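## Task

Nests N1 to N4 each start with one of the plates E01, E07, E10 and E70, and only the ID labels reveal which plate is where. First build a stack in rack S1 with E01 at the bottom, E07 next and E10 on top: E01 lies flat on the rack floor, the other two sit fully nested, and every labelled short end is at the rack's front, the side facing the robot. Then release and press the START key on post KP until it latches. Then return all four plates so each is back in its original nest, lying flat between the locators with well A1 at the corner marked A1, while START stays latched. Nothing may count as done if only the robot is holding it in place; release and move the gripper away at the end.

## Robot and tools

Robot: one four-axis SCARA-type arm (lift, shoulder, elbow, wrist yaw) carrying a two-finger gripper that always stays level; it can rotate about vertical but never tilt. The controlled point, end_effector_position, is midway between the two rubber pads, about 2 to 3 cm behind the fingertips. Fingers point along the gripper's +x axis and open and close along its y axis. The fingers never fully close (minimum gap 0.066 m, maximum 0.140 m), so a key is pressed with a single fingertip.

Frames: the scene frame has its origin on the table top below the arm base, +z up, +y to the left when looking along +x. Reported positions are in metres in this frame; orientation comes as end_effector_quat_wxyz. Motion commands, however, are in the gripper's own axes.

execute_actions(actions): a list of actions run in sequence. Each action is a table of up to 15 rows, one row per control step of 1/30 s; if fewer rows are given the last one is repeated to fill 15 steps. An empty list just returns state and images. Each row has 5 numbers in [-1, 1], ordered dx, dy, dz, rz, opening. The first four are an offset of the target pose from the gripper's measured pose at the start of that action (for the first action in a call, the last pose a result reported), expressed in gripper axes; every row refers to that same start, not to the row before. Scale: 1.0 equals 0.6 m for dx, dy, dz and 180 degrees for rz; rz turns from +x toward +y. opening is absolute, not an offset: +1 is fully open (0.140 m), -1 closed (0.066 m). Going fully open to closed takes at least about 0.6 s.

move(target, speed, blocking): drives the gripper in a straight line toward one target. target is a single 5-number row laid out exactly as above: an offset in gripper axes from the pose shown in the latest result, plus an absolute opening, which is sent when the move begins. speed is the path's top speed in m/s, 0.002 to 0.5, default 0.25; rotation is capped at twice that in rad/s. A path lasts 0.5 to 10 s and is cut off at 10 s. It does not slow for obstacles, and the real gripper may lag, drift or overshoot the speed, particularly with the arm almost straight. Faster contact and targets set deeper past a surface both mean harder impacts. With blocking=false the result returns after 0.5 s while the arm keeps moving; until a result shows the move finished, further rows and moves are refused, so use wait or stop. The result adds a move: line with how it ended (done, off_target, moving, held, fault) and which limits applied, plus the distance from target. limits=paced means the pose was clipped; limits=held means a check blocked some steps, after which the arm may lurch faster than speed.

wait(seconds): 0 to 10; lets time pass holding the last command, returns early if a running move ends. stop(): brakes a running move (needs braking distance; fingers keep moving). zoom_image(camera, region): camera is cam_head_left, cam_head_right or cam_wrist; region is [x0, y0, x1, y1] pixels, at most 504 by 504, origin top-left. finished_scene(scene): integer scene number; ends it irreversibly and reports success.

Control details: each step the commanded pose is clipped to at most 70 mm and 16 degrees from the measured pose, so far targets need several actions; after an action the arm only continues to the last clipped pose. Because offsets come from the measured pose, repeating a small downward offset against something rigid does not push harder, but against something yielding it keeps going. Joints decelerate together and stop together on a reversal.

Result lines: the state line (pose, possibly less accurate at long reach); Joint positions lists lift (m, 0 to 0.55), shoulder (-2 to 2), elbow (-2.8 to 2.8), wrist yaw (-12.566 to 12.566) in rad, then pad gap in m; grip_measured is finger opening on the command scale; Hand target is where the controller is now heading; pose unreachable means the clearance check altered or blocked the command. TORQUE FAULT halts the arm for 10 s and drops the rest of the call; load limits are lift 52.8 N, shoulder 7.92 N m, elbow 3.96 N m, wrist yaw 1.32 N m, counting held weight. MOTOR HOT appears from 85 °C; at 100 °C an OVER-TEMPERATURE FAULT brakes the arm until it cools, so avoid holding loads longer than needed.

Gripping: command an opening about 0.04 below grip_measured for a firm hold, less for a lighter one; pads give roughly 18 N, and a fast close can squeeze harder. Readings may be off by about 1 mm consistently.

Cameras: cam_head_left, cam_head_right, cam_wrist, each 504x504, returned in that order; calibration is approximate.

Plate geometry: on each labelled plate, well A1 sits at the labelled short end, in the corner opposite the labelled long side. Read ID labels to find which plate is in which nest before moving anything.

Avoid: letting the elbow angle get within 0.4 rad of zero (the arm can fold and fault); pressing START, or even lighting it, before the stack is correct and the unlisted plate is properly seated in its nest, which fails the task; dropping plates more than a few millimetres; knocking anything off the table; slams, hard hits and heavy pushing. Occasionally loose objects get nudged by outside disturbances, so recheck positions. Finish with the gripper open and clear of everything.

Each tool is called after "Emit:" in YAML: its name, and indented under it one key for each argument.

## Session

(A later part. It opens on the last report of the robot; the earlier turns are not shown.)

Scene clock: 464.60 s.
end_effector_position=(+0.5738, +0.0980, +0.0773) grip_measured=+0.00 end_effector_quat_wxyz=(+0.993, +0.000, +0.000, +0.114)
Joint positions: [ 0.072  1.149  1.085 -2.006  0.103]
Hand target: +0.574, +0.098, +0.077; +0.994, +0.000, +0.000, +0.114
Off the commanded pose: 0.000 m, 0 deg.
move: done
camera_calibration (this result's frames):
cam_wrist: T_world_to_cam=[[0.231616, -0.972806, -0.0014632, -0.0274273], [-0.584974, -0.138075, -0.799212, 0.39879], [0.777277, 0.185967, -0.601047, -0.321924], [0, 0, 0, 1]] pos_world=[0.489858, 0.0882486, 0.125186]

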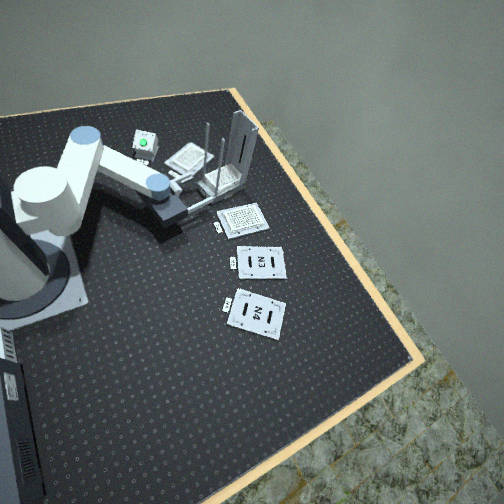

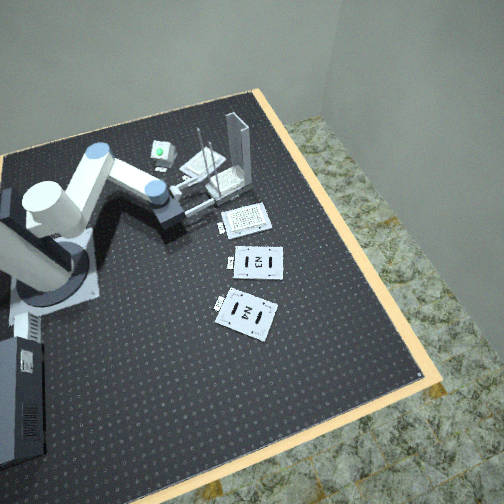

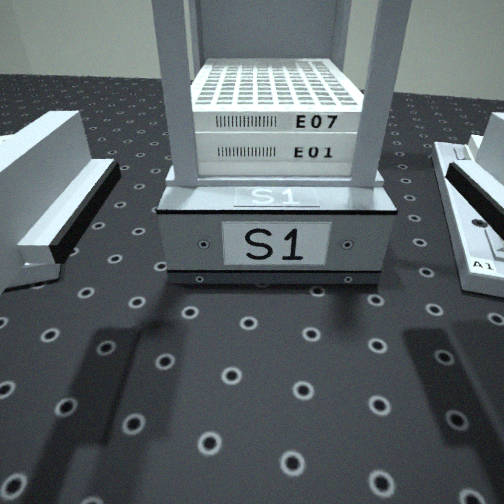

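Emit:
move:
  target: [0.2001, -0.0001, 0, 0, 0.0]
  speed: 0.2

Emit:
execute_actions:
  actions:
    - [[0,0,0,0,-0.1],[0,0,0,0,-0.2],[0,0,0,0,-0.3],[0,0,0,0,-0.35],[0,0,0,0,-0.4],[0,0,0,0,-0.44],[0,0,0,0,-0.47],[0,0,0,0,-0.5],[0,0,0,0,-0.52],[0,0,0,0,-0.54],[0,0,0,0,-0.56],[0,0,0,0,-0.58],[0,0,0,0,-0.6],[0,0,0,0,-0.61],[0,0,0,0,-0.61]]

Emit:
move:
  target: [0, 0, 0.4145, 0, -0.61]
  speed: 0.25

Scene clock: 469.07 s.
end_effector_position=(+0.6908, +0.1252, +0.0773) grip_measured=+0.00 end_effector_quat_wxyz=(+0.993, +0.000, +0.000, +0.114)
Joint positions: [ 0.072  0.897  1.696 -2.364  0.103]
Hand target: +0.691, +0.125, +0.077; +0.993, +0.000, +0.000, +0.114
Off the commanded pose: 0.000 m, 0 deg.
move: done
camera_calibration (this result's frames):
cam_wrist: T_world_to_cam=[[0.231853, -0.97275, -0.0014632, -0.0282654], [-0.584941, -0.138217, -0.799212, 0.470983], [0.777231, 0.186156, -0.601047, -0.417911], [0, 0, 0, 1]] pos_world=[0.606864, 0.115399, 0.125189]

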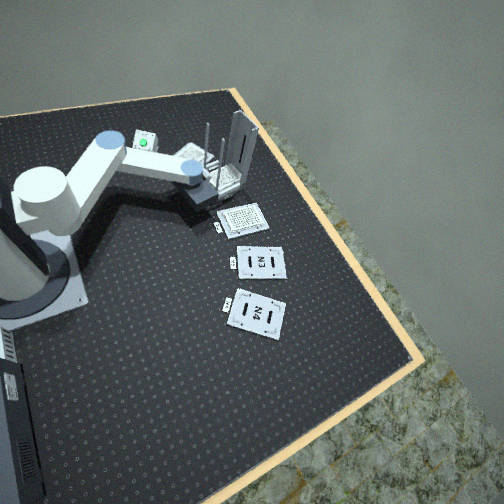

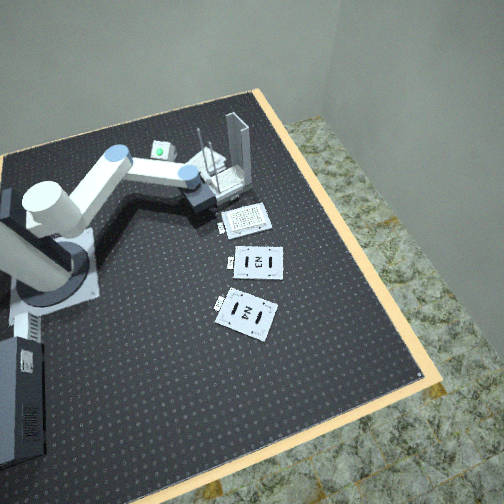

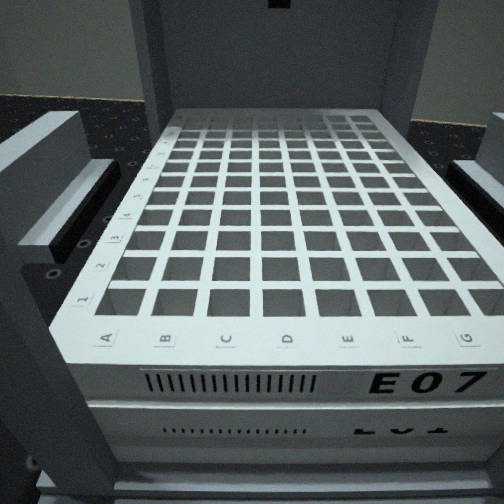

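Scene clock: 469.57 s.
end_effector_position=(+0.6908, +0.1252, +0.0773) grip_measured=-0.56 end_effector_quat_wxyz=(+0.993, +0.000, +0.000, +0.114)
Joint positions: [ 0.072  0.897  1.696 -2.364  0.082]
Hand target: +0.691, +0.125, +0.077; +0.993, +0.000, +0.000, +0.114
Off the commanded pose: 0.000 m, 0 deg.
camera_calibration (this result's frames):
cam_wrist: T_world_to_cam=[[0.231837, -0.972754, -0.0014632, -0.0282636], [-0.584943, -0.138207, -0.799212, 0.470983], [0.777234, 0.186142, -0.601047, -0.417912], [0, 0, 0, 1]] pos_world=[0.606866, 0.115391, 0.125189]

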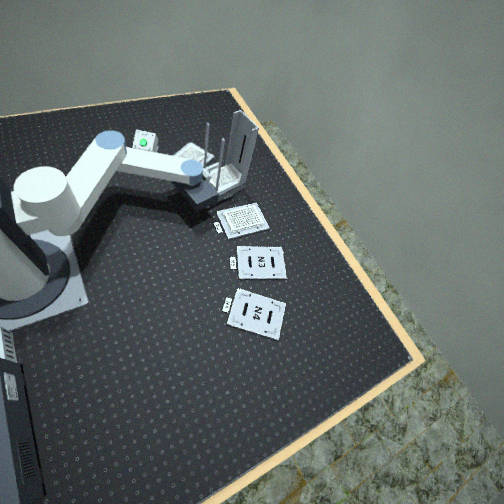

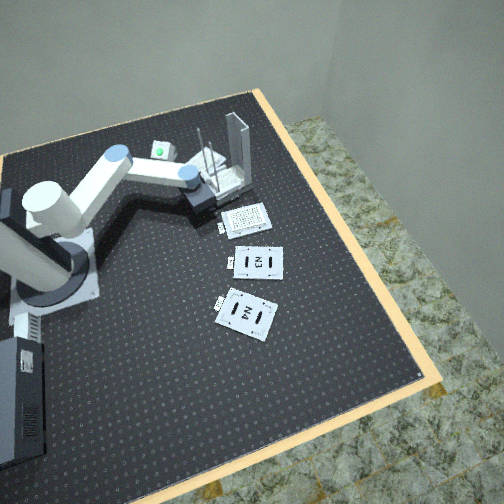

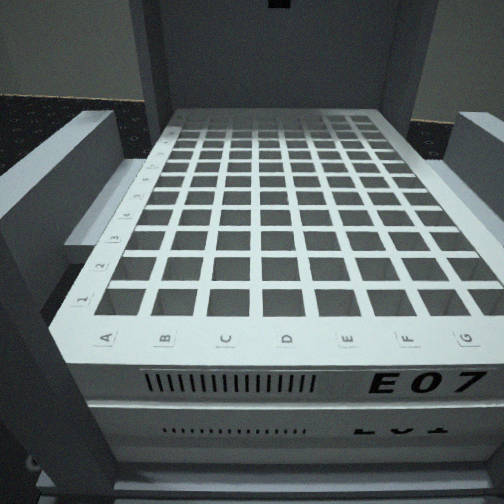

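Scene clock: 470.97 s.
end_effector_position=(+0.6908, +0.1252, +0.3260) grip_measured=-0.56 end_effector_quat_wxyz=(+0.993, +0.000, +0.000, +0.114)
Joint positions: [ 0.321  0.897  1.696 -2.364  0.082]
Hand target: +0.691, +0.125, +0.326; +0.993, +0.000, +0.000, +0.114
Off the commanded pose: 0.000 m, 0 deg.
move: done
camera_calibration (this result's frames):
cam_wrist: T_world_to_cam=[[0.231894, -0.97274, -0.0014632, -0.0279213], [-0.584935, -0.138242, -0.799212, 0.669788], [0.777223, 0.186188, -0.601047, -0.268409], [0, 0, 0, 1]] pos_world=[0.606871, 0.115407, 0.373936]

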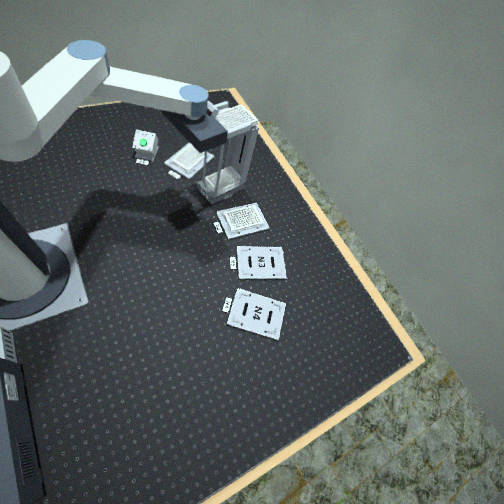

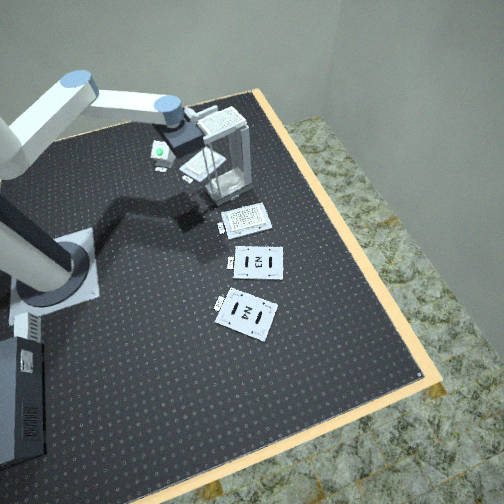

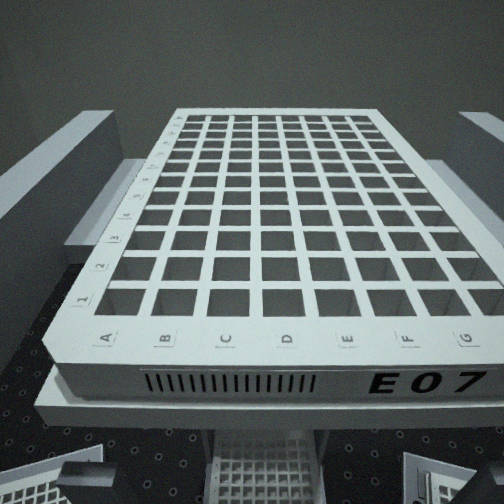

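Emit:
move:
  target: [-0.1115, -0.2311, 0, -0.0833, -0.61]
  speed: 0.35

Scene clock: 474.10 s.
end_effector_position=(+0.6571, -0.0252, +0.3260) grip_measured=-0.56 end_effector_quat_wxyz=(+1.000, +0.000, +0.000, -0.017)
Joint positions: [ 0.321  0.707  1.433 -2.173  0.082]
Hand target: +0.657, -0.025, +0.326; +1.000, +0.000, +0.000, -0.017
Off the commanded pose: 0.000 m, 0 deg.
move: done
camera_calibration (this result's frames):
cam_wrist: T_world_to_cam=[[-0.0283882, -0.999596, -0.0014632, 0.00395611], [-0.600772, 0.0182316, -0.799212, 0.643606], [0.798916, -0.0218091, -0.601047, -0.233679], [0, 0, 0, 1]] pos_world=[0.573463, -0.0128758, 0.373931]

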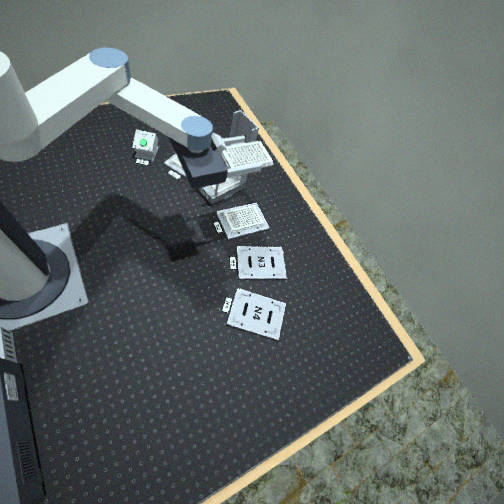

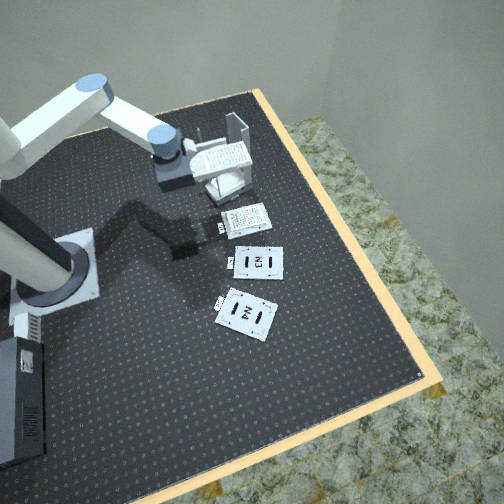

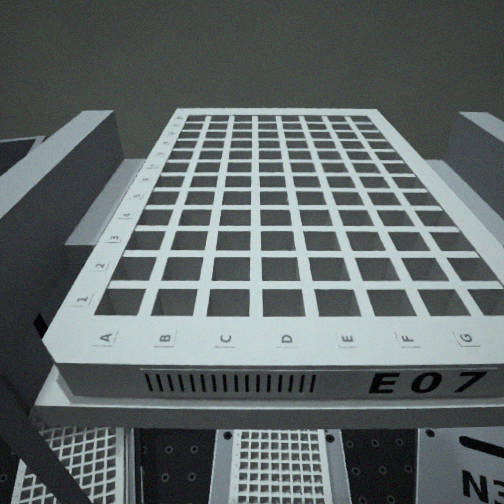

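Emit:
move:
  target: [-0.104, -0.5772, -0.465, -0.2204, -0.61]
  speed: 0.4

Scene clock: 479.70 s.
end_effector_position=(+0.5831, -0.3692, +0.0470) grip_measured=-0.56 end_effector_quat_wxyz=(+0.935, +0.000, +0.000, -0.355)
Joint positions: [ 0.042 -0.135  1.814 -2.406  0.082]
Hand target: +0.583, -0.369, +0.047; +0.935, +0.000, +0.000, -0.355
Off the commanded pose: 0.000 m, 0 deg.
move: done
camera_calibration (this result's frames):
cam_wrist: T_world_to_cam=[[-0.65997, -0.75129, -0.0014632, 0.117544], [-0.45079, 0.397553, -0.799212, 0.435011], [0.601022, -0.526797, -0.601047, -0.420896], [0, 0, 0, 1]] pos_world=[0.526642, -0.306357, 0.0948598]

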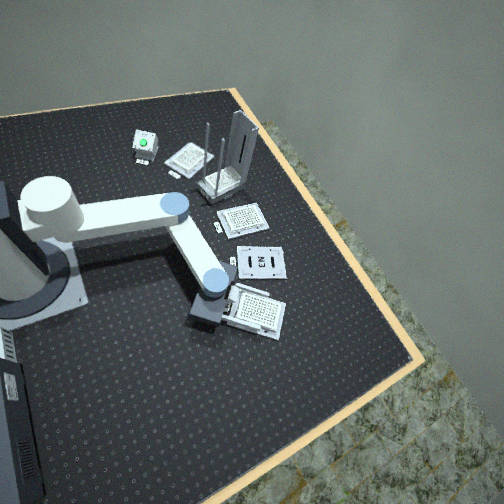

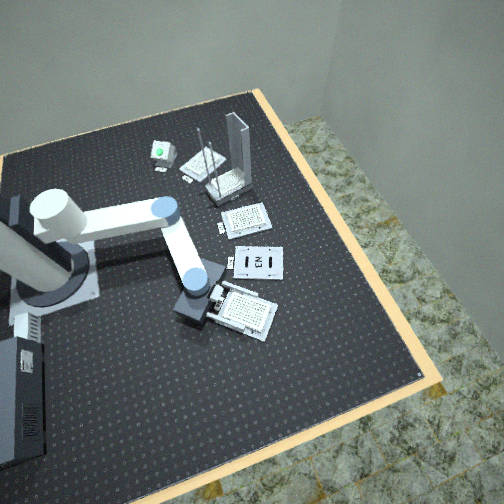

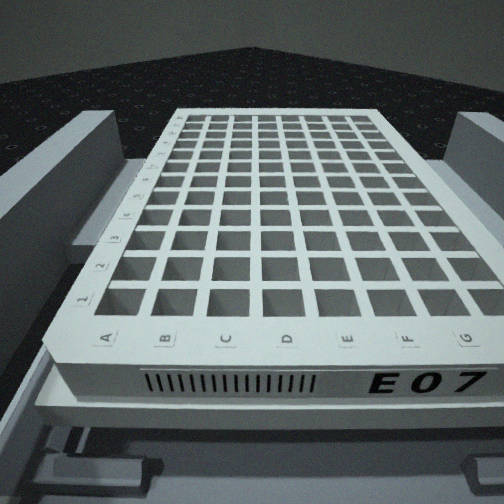

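Emit:
move:
  target: [-0.0003, 0, -0.0202, -0.0002, -0.61]
  speed: 0.025

Emit:
execute_actions:
  actions:
    - [[0,0,0,0,-0.5],[0,0,0,0,-0.45],[0,0,0,0,-0.4],[0,0,0,0,-0.3],[0,0,0,0,-0.2],[0,0,0,0,-0.1],[0,0,0,0,0.0]]

Scene clock: 483.07 s.
end_effector_position=(+0.5830, -0.3691, +0.0348) grip_measured=-0.56 end_effector_quat_wxyz=(+0.935, +0.000, +0.000, -0.355)
Joint positions: [ 0.03  -0.134  1.813 -2.406  0.082]
Hand target: +0.583, -0.369, +0.035; +0.935, +0.000, +0.000, -0.355
Off the commanded pose: 0.000 m, 0 deg.
move: done
camera_calibration (this result's frames):
cam_wrist: T_world_to_cam=[[-0.66028, -0.751018, -0.0014632, 0.117806], [-0.450626, 0.397739, -0.799212, 0.425149], [0.600805, -0.527045, -0.601047, -0.428067], [0, 0, 0, 1]] pos_world=[0.526553, -0.306234, 0.0826682]

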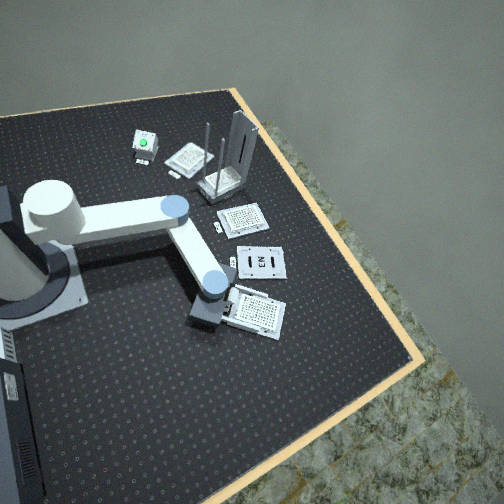

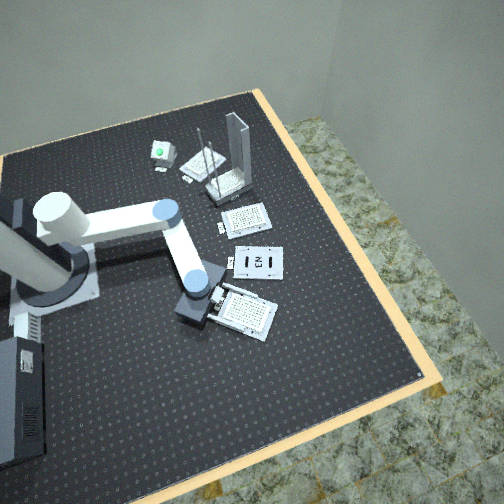

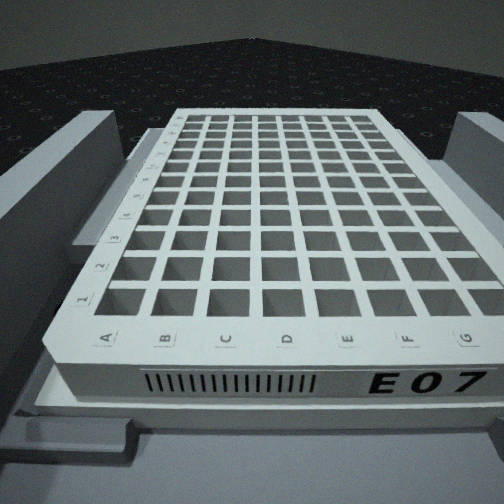

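Scene clock: 483.57 s.
end_effector_position=(+0.5830, -0.3691, +0.0348) grip_measured=+0.00 end_effector_quat_wxyz=(+0.935, +0.000, +0.000, -0.355)
Joint positions: [ 0.03  -0.134  1.813 -2.406  0.103]
Hand target: +0.583, -0.369, +0.035; +0.935, +0.000, +0.000, -0.355
Off the commanded pose: 0.000 m, 0 deg.
camera_calibration (this result's frames):
cam_wrist: T_world_to_cam=[[-0.660294, -0.751006, -0.0014632, 0.11781], [-0.450619, 0.397747, -0.799212, 0.425148], [0.600795, -0.527056, -0.601047, -0.428065], [0, 0, 0, 1]] pos_world=[0.526549, -0.306239, 0.0826683]

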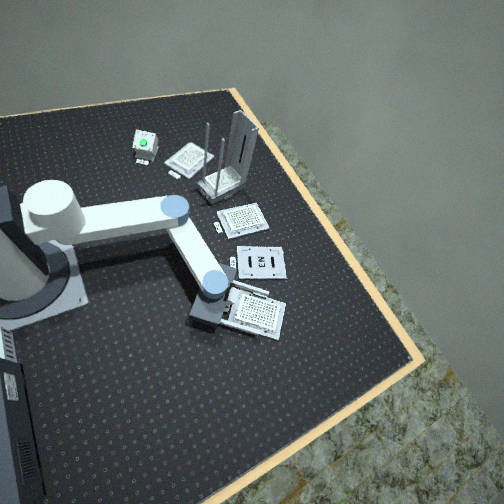

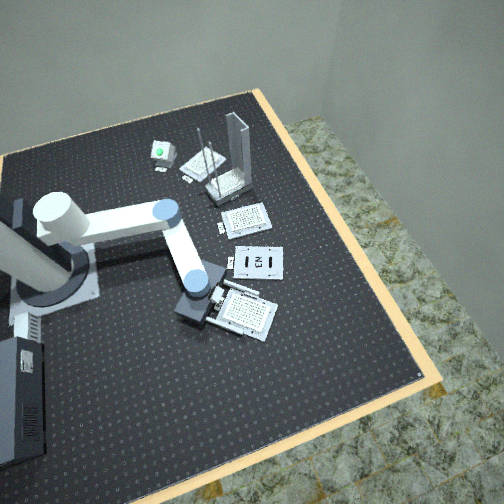

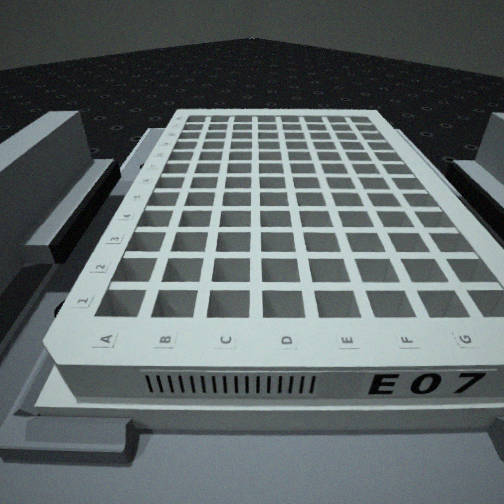

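Emit:
move:
  target: [0, 0, 0.0495, 0, 0.0]
  speed: 0.15

Emit:
move:
  target: [-0.5275, 0.5732, 0, 0.3037, 0.0]
  speed: 0.4

Scene clock: 488.80 s.
end_effector_position=(+0.5830, -0.3691, +0.0645) grip_measured=+0.00 end_effector_quat_wxyz=(+0.935, +0.000, +0.000, -0.355)
Joint positions: [ 0.06  -0.134  1.813 -2.406  0.103]
Hand target: +0.583, -0.369, +0.064; +0.935, +0.000, +0.000, -0.355
Off the commanded pose: 0.000 m, 0 deg.
move: done
camera_calibration (this result's frames):
cam_wrist: T_world_to_cam=[[-0.660273, -0.751024, -0.0014632, 0.117843], [-0.45063, 0.397734, -0.799212, 0.448936], [0.60081, -0.527039, -0.601047, -0.410185], [0, 0, 0, 1]] pos_world=[0.526556, -0.306237, 0.112427]

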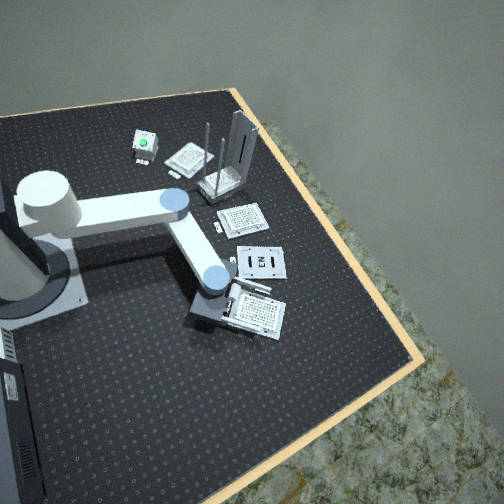

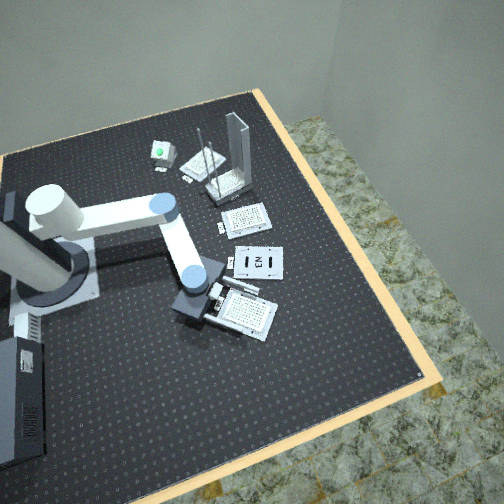

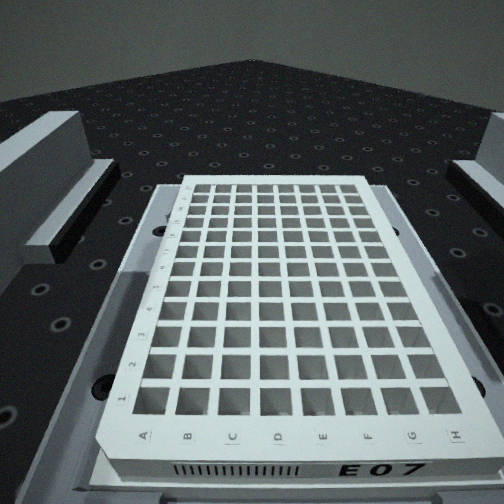

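Scene clock: 490.50 s.
end_effector_position=(+0.5747, +0.0982, +0.0645) grip_measured=+0.00 end_effector_quat_wxyz=(+0.993, +0.000, +0.000, +0.114)
Joint positions: [ 0.06   1.147  1.089 -2.009  0.103]
Hand target: +0.575, +0.098, +0.065; +0.994, +0.000, +0.000, +0.113
Off the commanded pose: 0.000 m, 0 deg.
move: done
camera_calibration (this result's frames):
cam_wrist: T_world_to_cam=[[0.23149, -0.972836, -0.0014632, -0.0273543], [-0.584992, -0.137999, -0.799212, 0.389123], [0.777301, 0.185866, -0.601047, -0.330313], [0, 0, 0, 1]] pos_world=[0.490719, 0.0884814, 0.112419]

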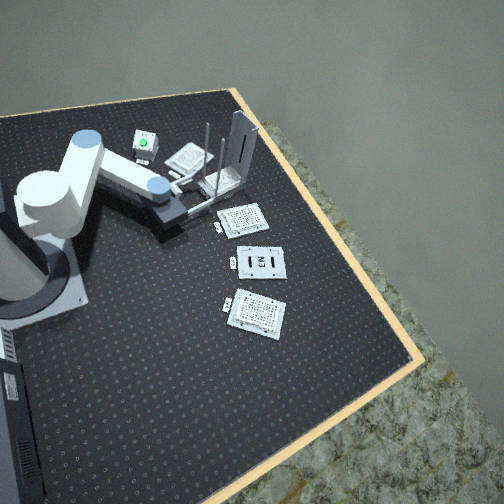

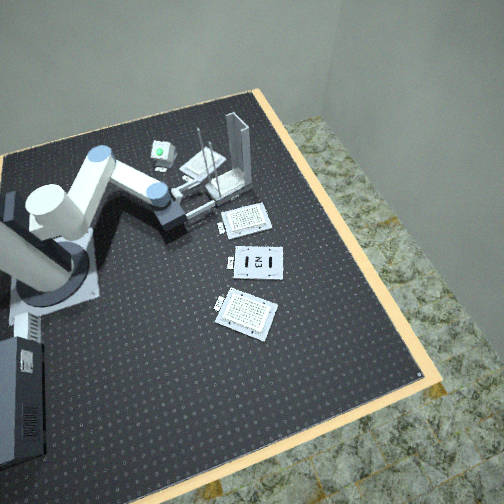

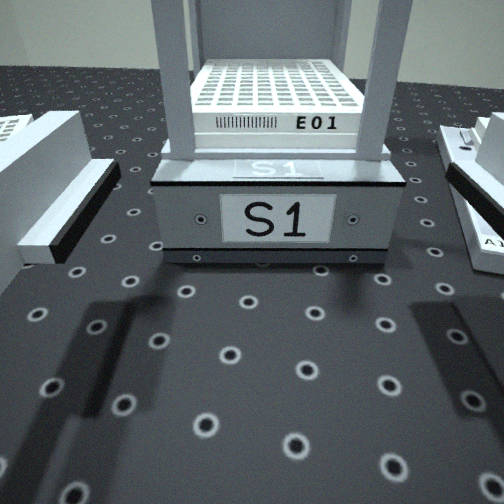

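Emit:
move:
  target: [0.2007, -0.0003, -0.0002, 0, 0.0]
  speed: 0.2

Emit:
execute_actions:
  actions:
    - [[0,0,0,0,-0.1],[0,0,0,0,-0.2],[0,0,0,0,-0.3],[0,0,0,0,-0.35],[0,0,0,0,-0.4],[0,0,0,0,-0.44],[0,0,0,0,-0.47],[0,0,0,0,-0.5],[0,0,0,0,-0.52],[0,0,0,0,-0.54],[0,0,0,0,-0.56],[0,0,0,0,-0.58],[0,0,0,0,-0.6],[0,0,0,0,-0.61],[0,0,0,0,-0.61]]

Emit:
move:
  target: [0, 0, 0.436, 0, -0.61]
  speed: 0.25

Emit:
move:
  target: [-0.06, -0.25, 0, -0.0833, -0.61]
  speed: 0.35

Scene clock: 495.87 s.
end_effector_position=(+0.6921, +0.1254, +0.0645) grip_measured=+0.00 end_effector_quat_wxyz=(+0.993, +0.000, +0.000, +0.114)
Joint positions: [ 0.059  0.893  1.703 -2.368  0.103]
Hand target: +0.692, +0.125, +0.064; +0.993, +0.000, +0.000, +0.114
Off the commanded pose: 0.000 m, 0 deg.
move: done
camera_calibration (this result's frames):
cam_wrist: T_world_to_cam=[[0.231719, -0.972782, -0.0014632, -0.0283112], [-0.58496, -0.138137, -0.799212, 0.461478], [0.777257, 0.186048, -0.601047, -0.426627], [0, 0, 0, 1]] pos_world=[0.608105, 0.11558, 0.112355]

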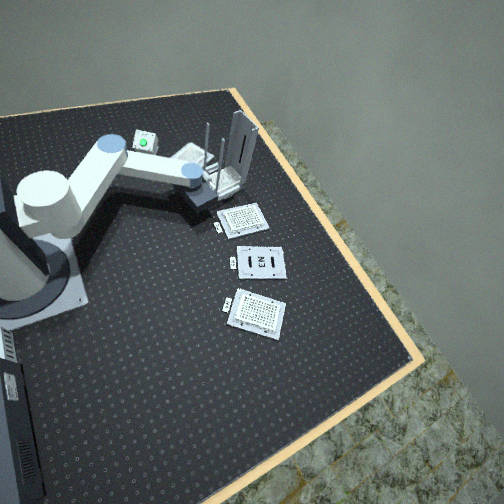

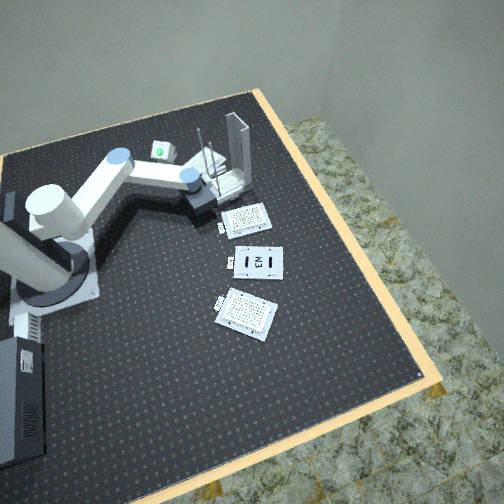

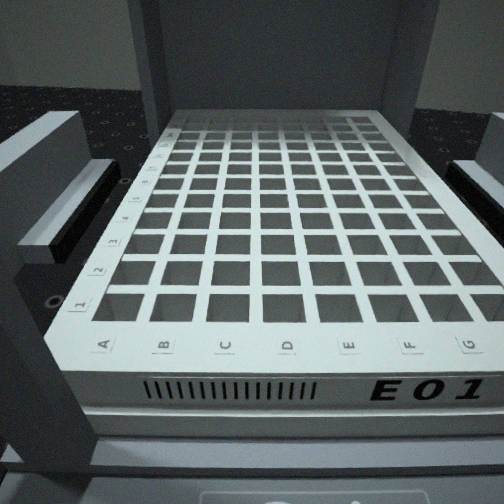

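Scene clock: 496.37 s.
end_effector_position=(+0.6921, +0.1253, +0.0645) grip_measured=-0.56 end_effector_quat_wxyz=(+0.993, +0.000, +0.000, +0.114)
Joint positions: [ 0.059  0.893  1.703 -2.368  0.082]
Hand target: +0.692, +0.125, +0.064; +0.993, +0.000, +0.000, +0.114
Off the commanded pose: 0.000 m, 0 deg.
camera_calibration (this result's frames):
cam_wrist: T_world_to_cam=[[0.231705, -0.972785, -0.0014632, -0.0283112], [-0.584962, -0.138128, -0.799212, 0.461478], [0.77726, 0.186038, -0.601047, -0.426627], [0, 0, 0, 1]] pos_world=[0.608107, 0.115571, 0.112354]

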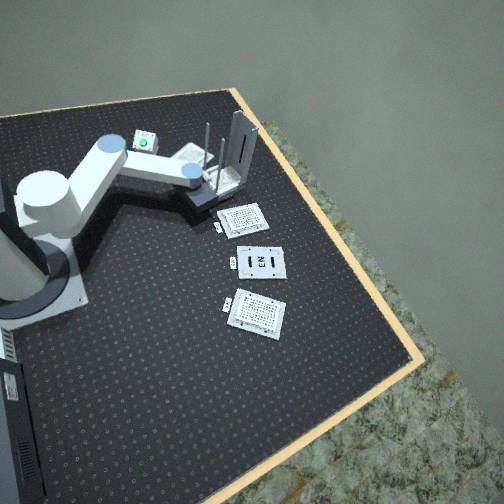

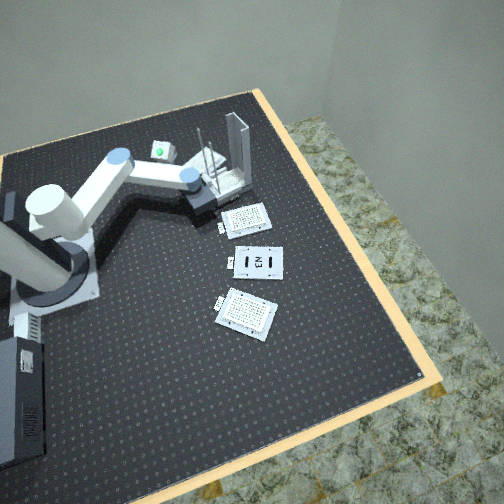

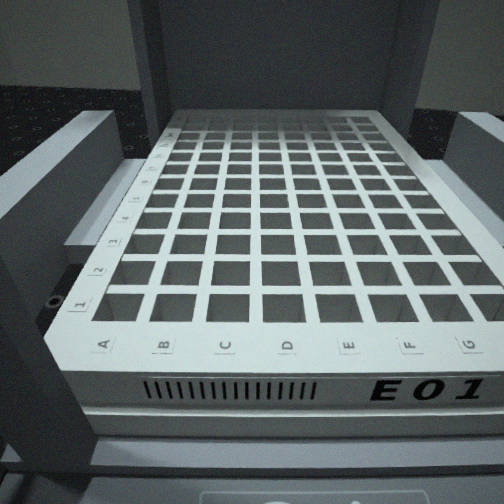

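Scene clock: 497.83 s.
end_effector_position=(+0.6921, +0.1254, +0.3261) grip_measured=-0.56 end_effector_quat_wxyz=(+0.993, +0.000, +0.000, +0.114)
Joint positions: [ 0.321  0.893  1.703 -2.368  0.082]
Hand target: +0.692, +0.125, +0.326; +0.993, +0.000, +0.000, +0.114
Off the commanded pose: 0.000 m, 0 deg.
move: done
camera_calibration (this result's frames):
cam_wrist: T_world_to_cam=[[0.231763, -0.972771, -0.0014632, -0.0279501], [-0.584954, -0.138163, -0.799212, 0.670593], [0.777249, 0.186084, -0.601047, -0.26937], [0, 0, 0, 1]] pos_world=[0.608112, 0.115588, 0.374001]

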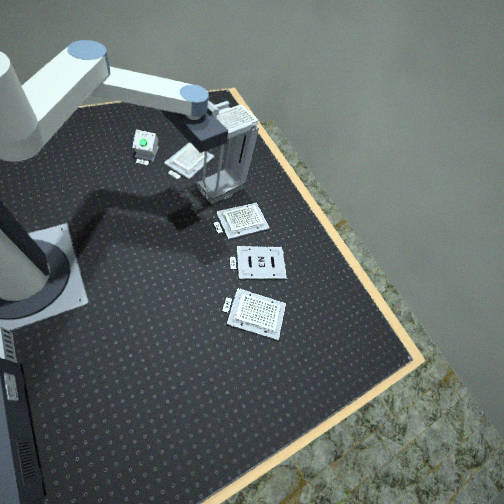

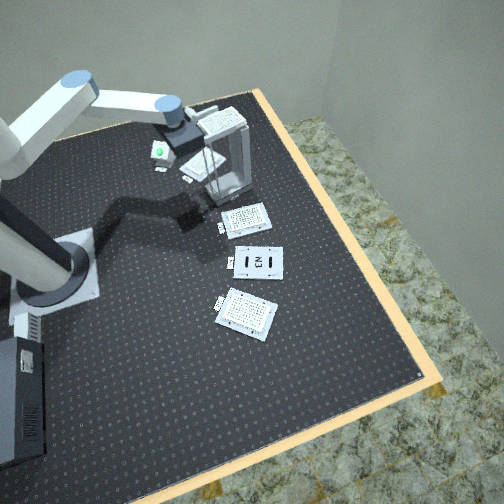

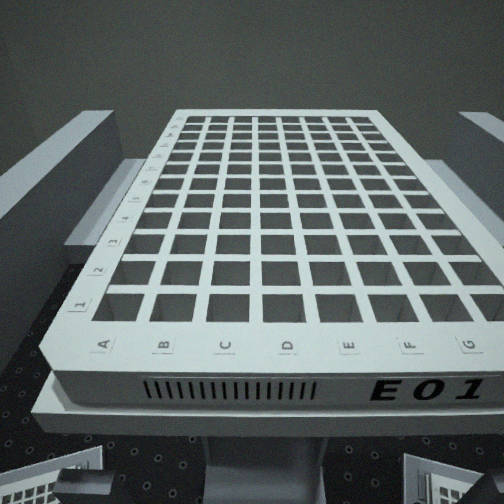

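Scene clock: 498.70 s.
end_effector_position=(+0.6910, -0.0290, +0.3261) grip_measured=-0.56 end_effector_quat_wxyz=(+1.000, +0.000, +0.000, -0.017)
Joint positions: [ 0.321  0.625  1.616 -2.274  0.082]
Hand target: +0.691, -0.029, +0.326; +1.000, +0.000, +0.000, -0.017
Off the commanded pose: 0.000 m, 0 deg.
move: done
camera_calibration (this result's frames):
cam_wrist: T_world_to_cam=[[-0.0282439, -0.9996, -0.0014632, 0.000997751], [-0.600775, 0.0181449, -0.799212, 0.664101], [0.798919, -0.0216938, -0.601047, -0.260809], [0, 0, 0, 1]] pos_world=[0.607368, -0.0167106, 0.374001]

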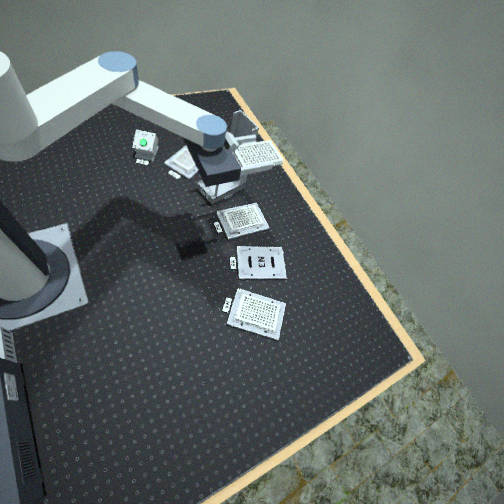

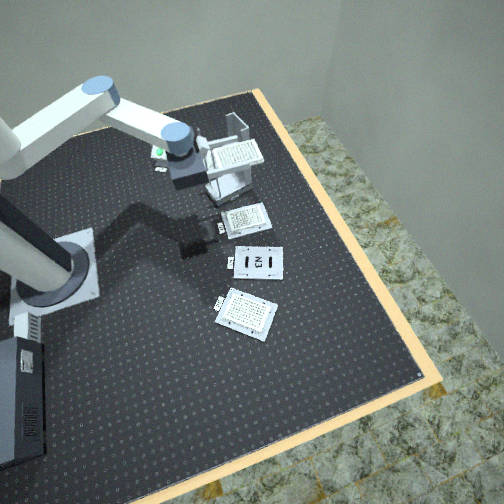

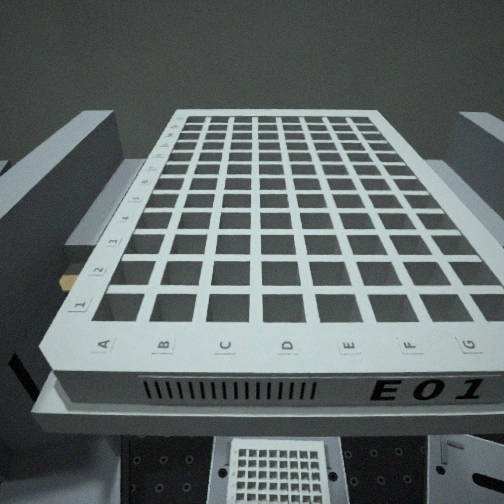

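Emit:
move:
  target: [-0.0095, -0.3155, -0.4652, -0.1126, -0.61]
  speed: 0.35

Scene clock: 503.10 s.
end_effector_position=(+0.6790, -0.2181, +0.0469) grip_measured=-0.56 end_effector_quat_wxyz=(+0.981, +0.000, +0.000, -0.193)
Joint positions: [ 0.042  0.191  1.807 -2.386  0.082]
Hand target: +0.679, -0.218, +0.047; +0.981, +0.000, +0.000, -0.193
Off the commanded pose: 0.000 m, 0 deg.
move: done
camera_calibration (this result's frames):
cam_wrist: T_world_to_cam=[[-0.372831, -0.927898, -0.0014632, 0.0608638], [-0.557276, 0.225175, -0.799212, 0.452782], [0.741917, -0.297156, -0.601047, -0.444473], [0, 0, 0, 1]] pos_world=[0.604778, -0.177557, 0.0948092]

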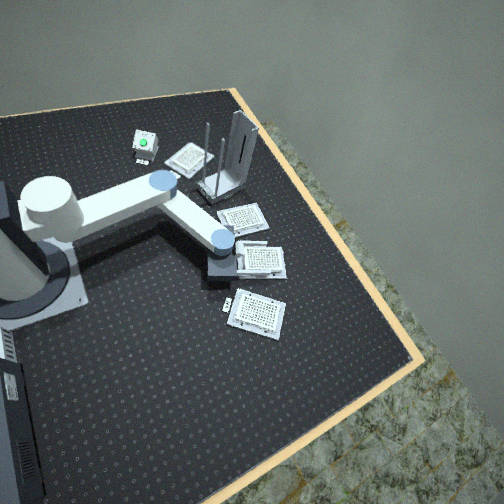

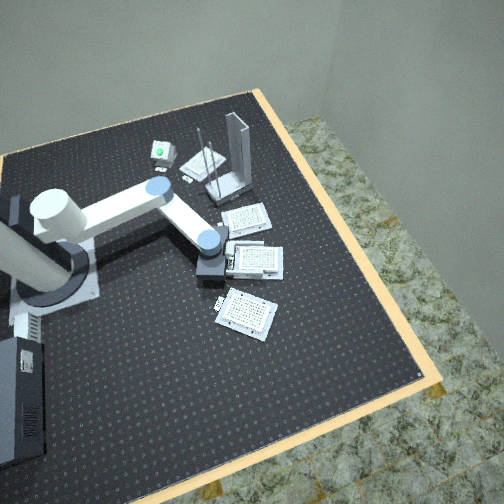

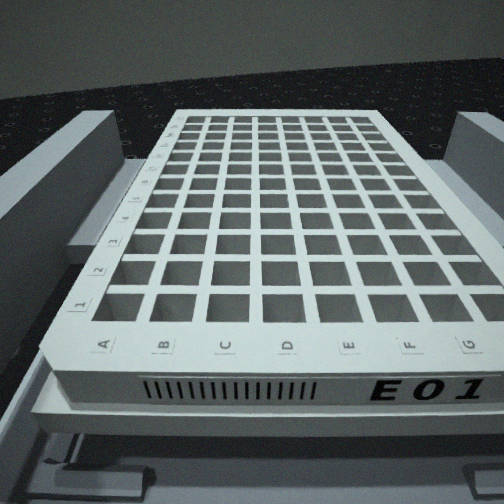

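Emit:
move:
  target: [0, 0, -0.0198, 0, -0.61]
  speed: 0.025

Emit:
execute_actions:
  actions:
    - [[0,0,0,0,-0.5],[0,0,0,0,-0.45],[0,0,0,0,-0.4],[0,0,0,0,-0.3],[0,0,0,0,-0.2],[0,0,0,0,-0.1],[0,0,0,0,0.0]]

Emit:
move:
  target: [-0.25, 0, 0.25, 0, 0.6]
  speed: 0.3

Scene clock: 506.50 s.
end_effector_position=(+0.6790, -0.2181, +0.0350) grip_measured=-0.56 end_effector_quat_wxyz=(+0.981, +0.000, +0.000, -0.193)
Joint positions: [ 0.03   0.191  1.807 -2.386  0.082]
Hand target: +0.679, -0.218, +0.035; +0.981, +0.000, +0.000, -0.193
Off the commanded pose: 0.000 m, 0 deg.
move: done
camera_calibration (this result's frames):
cam_wrist: T_world_to_cam=[[-0.372811, -0.927906, -0.0014632, 0.0608428], [-0.557281, 0.225163, -0.799212, 0.443232], [0.741923, -0.29714, -0.601047, -0.451658], [0, 0, 0, 1]] pos_world=[0.604783, -0.177548, 0.0828577]

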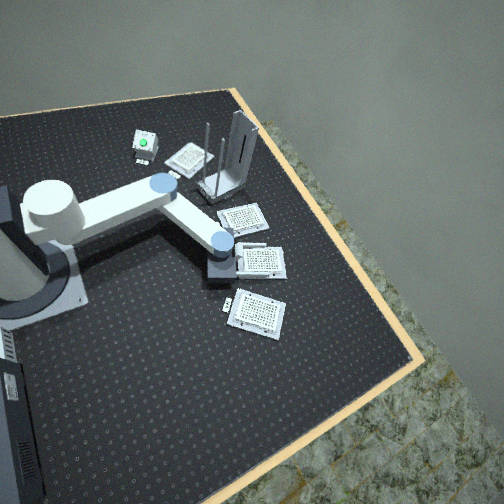

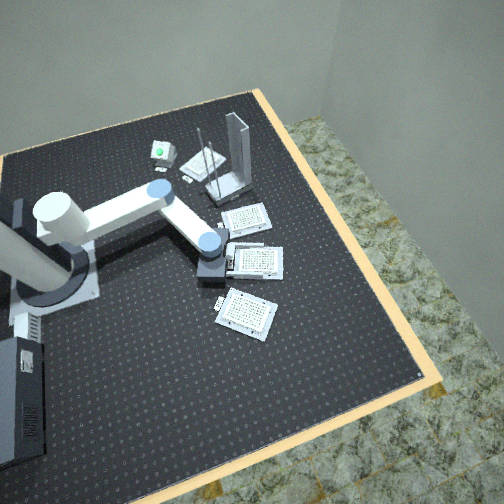

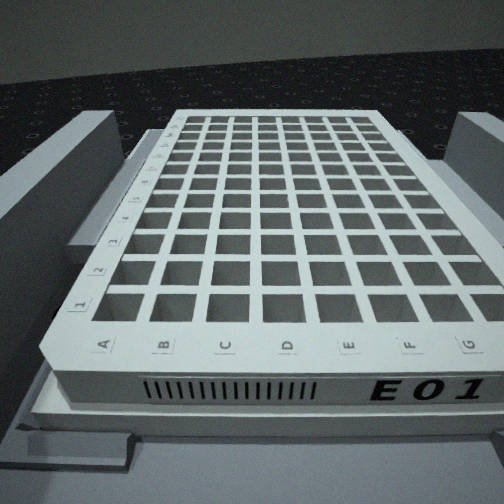

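Scene clock: 507.00 s.
end_effector_position=(+0.6790, -0.2181, +0.0350) grip_measured=+0.00 end_effector_quat_wxyz=(+0.981, +0.000, +0.000, -0.193)
Joint positions: [ 0.03   0.191  1.807 -2.386  0.103]
Hand target: +0.679, -0.218, +0.035; +0.981, +0.000, +0.000, -0.193
Off the commanded pose: 0.000 m, 0 deg.
camera_calibration (this result's frames):
cam_wrist: T_world_to_cam=[[-0.372815, -0.927905, -0.0014632, 0.0608452], [-0.55728, 0.225165, -0.799212, 0.443232], [0.741922, -0.297143, -0.601047, -0.451658], [0, 0, 0, 1]] pos_world=[0.604783, -0.177549, 0.0828578]

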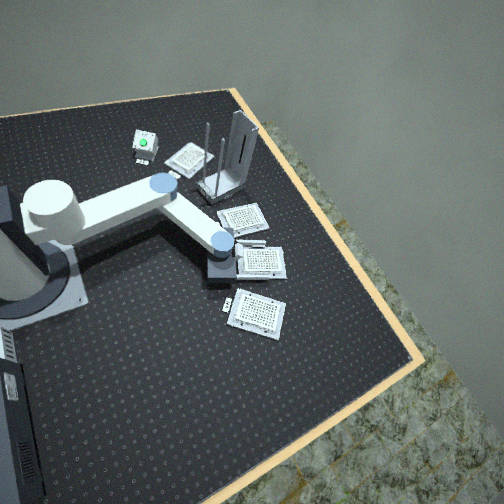

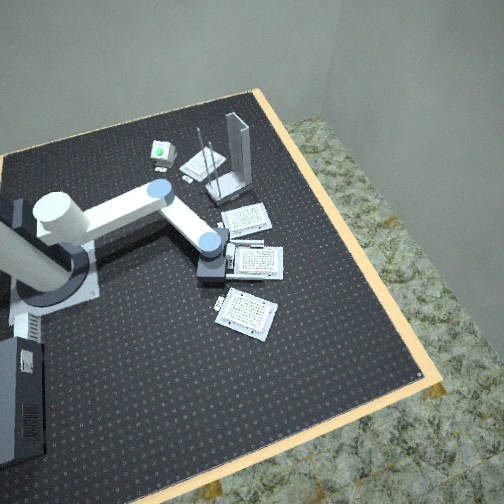

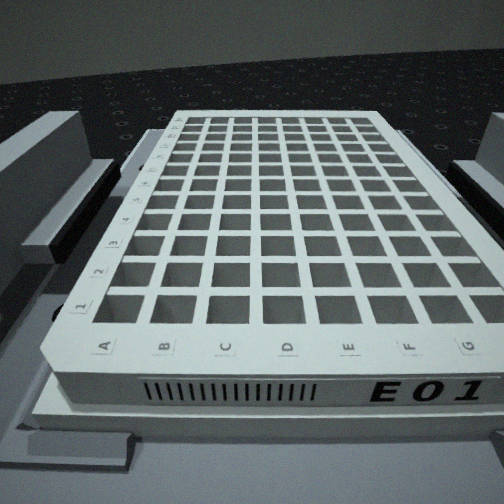

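Scene clock: 508.13 s.
end_effector_position=(+0.5400, -0.1614, +0.1850) grip_measured=+0.60 end_effector_quat_wxyz=(+0.981, +0.000, +0.000, -0.193)
Joint positions: [ 0.18   0.488  1.033 -1.909  0.125]
Hand target: +0.540, -0.161, +0.185; +0.981, +0.000, +0.000, -0.193
Off the commanded pose: 0.000 m, 0 deg.
move: done
camera_calibration (this result's frames):
cam_wrist: T_world_to_cam=[[-0.373144, -0.927772, -0.0014632, 0.0619848], [-0.5572, 0.225362, -0.799212, 0.472938], [0.741817, -0.297406, -0.601047, -0.241498], [0, 0, 0, 1]] pos_world=[0.465797, -0.120897, 0.232917]

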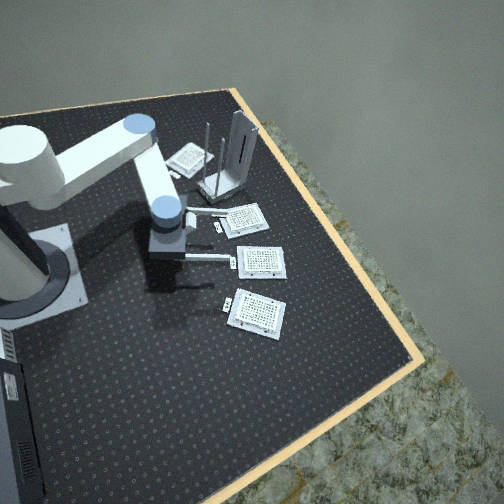

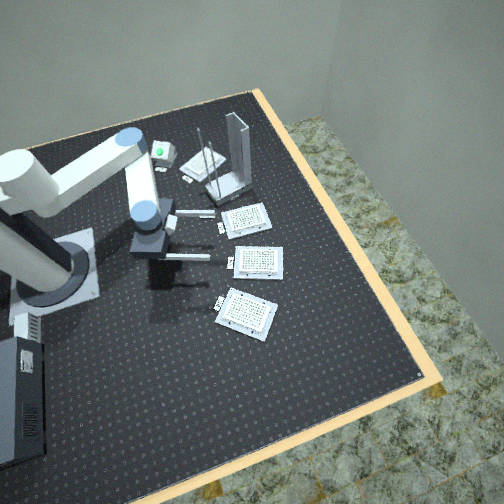

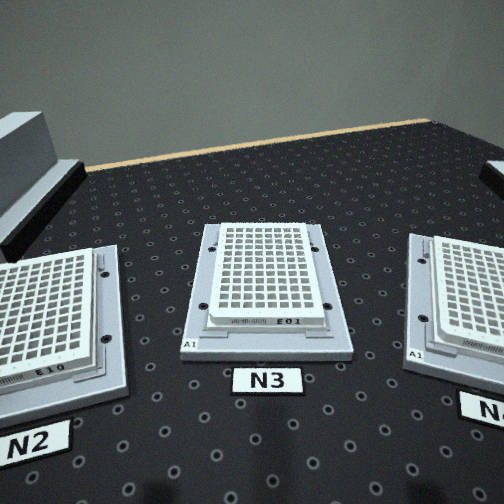

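Emit:
finished_scene:
  scene: 1

The scene is finished: the task was done.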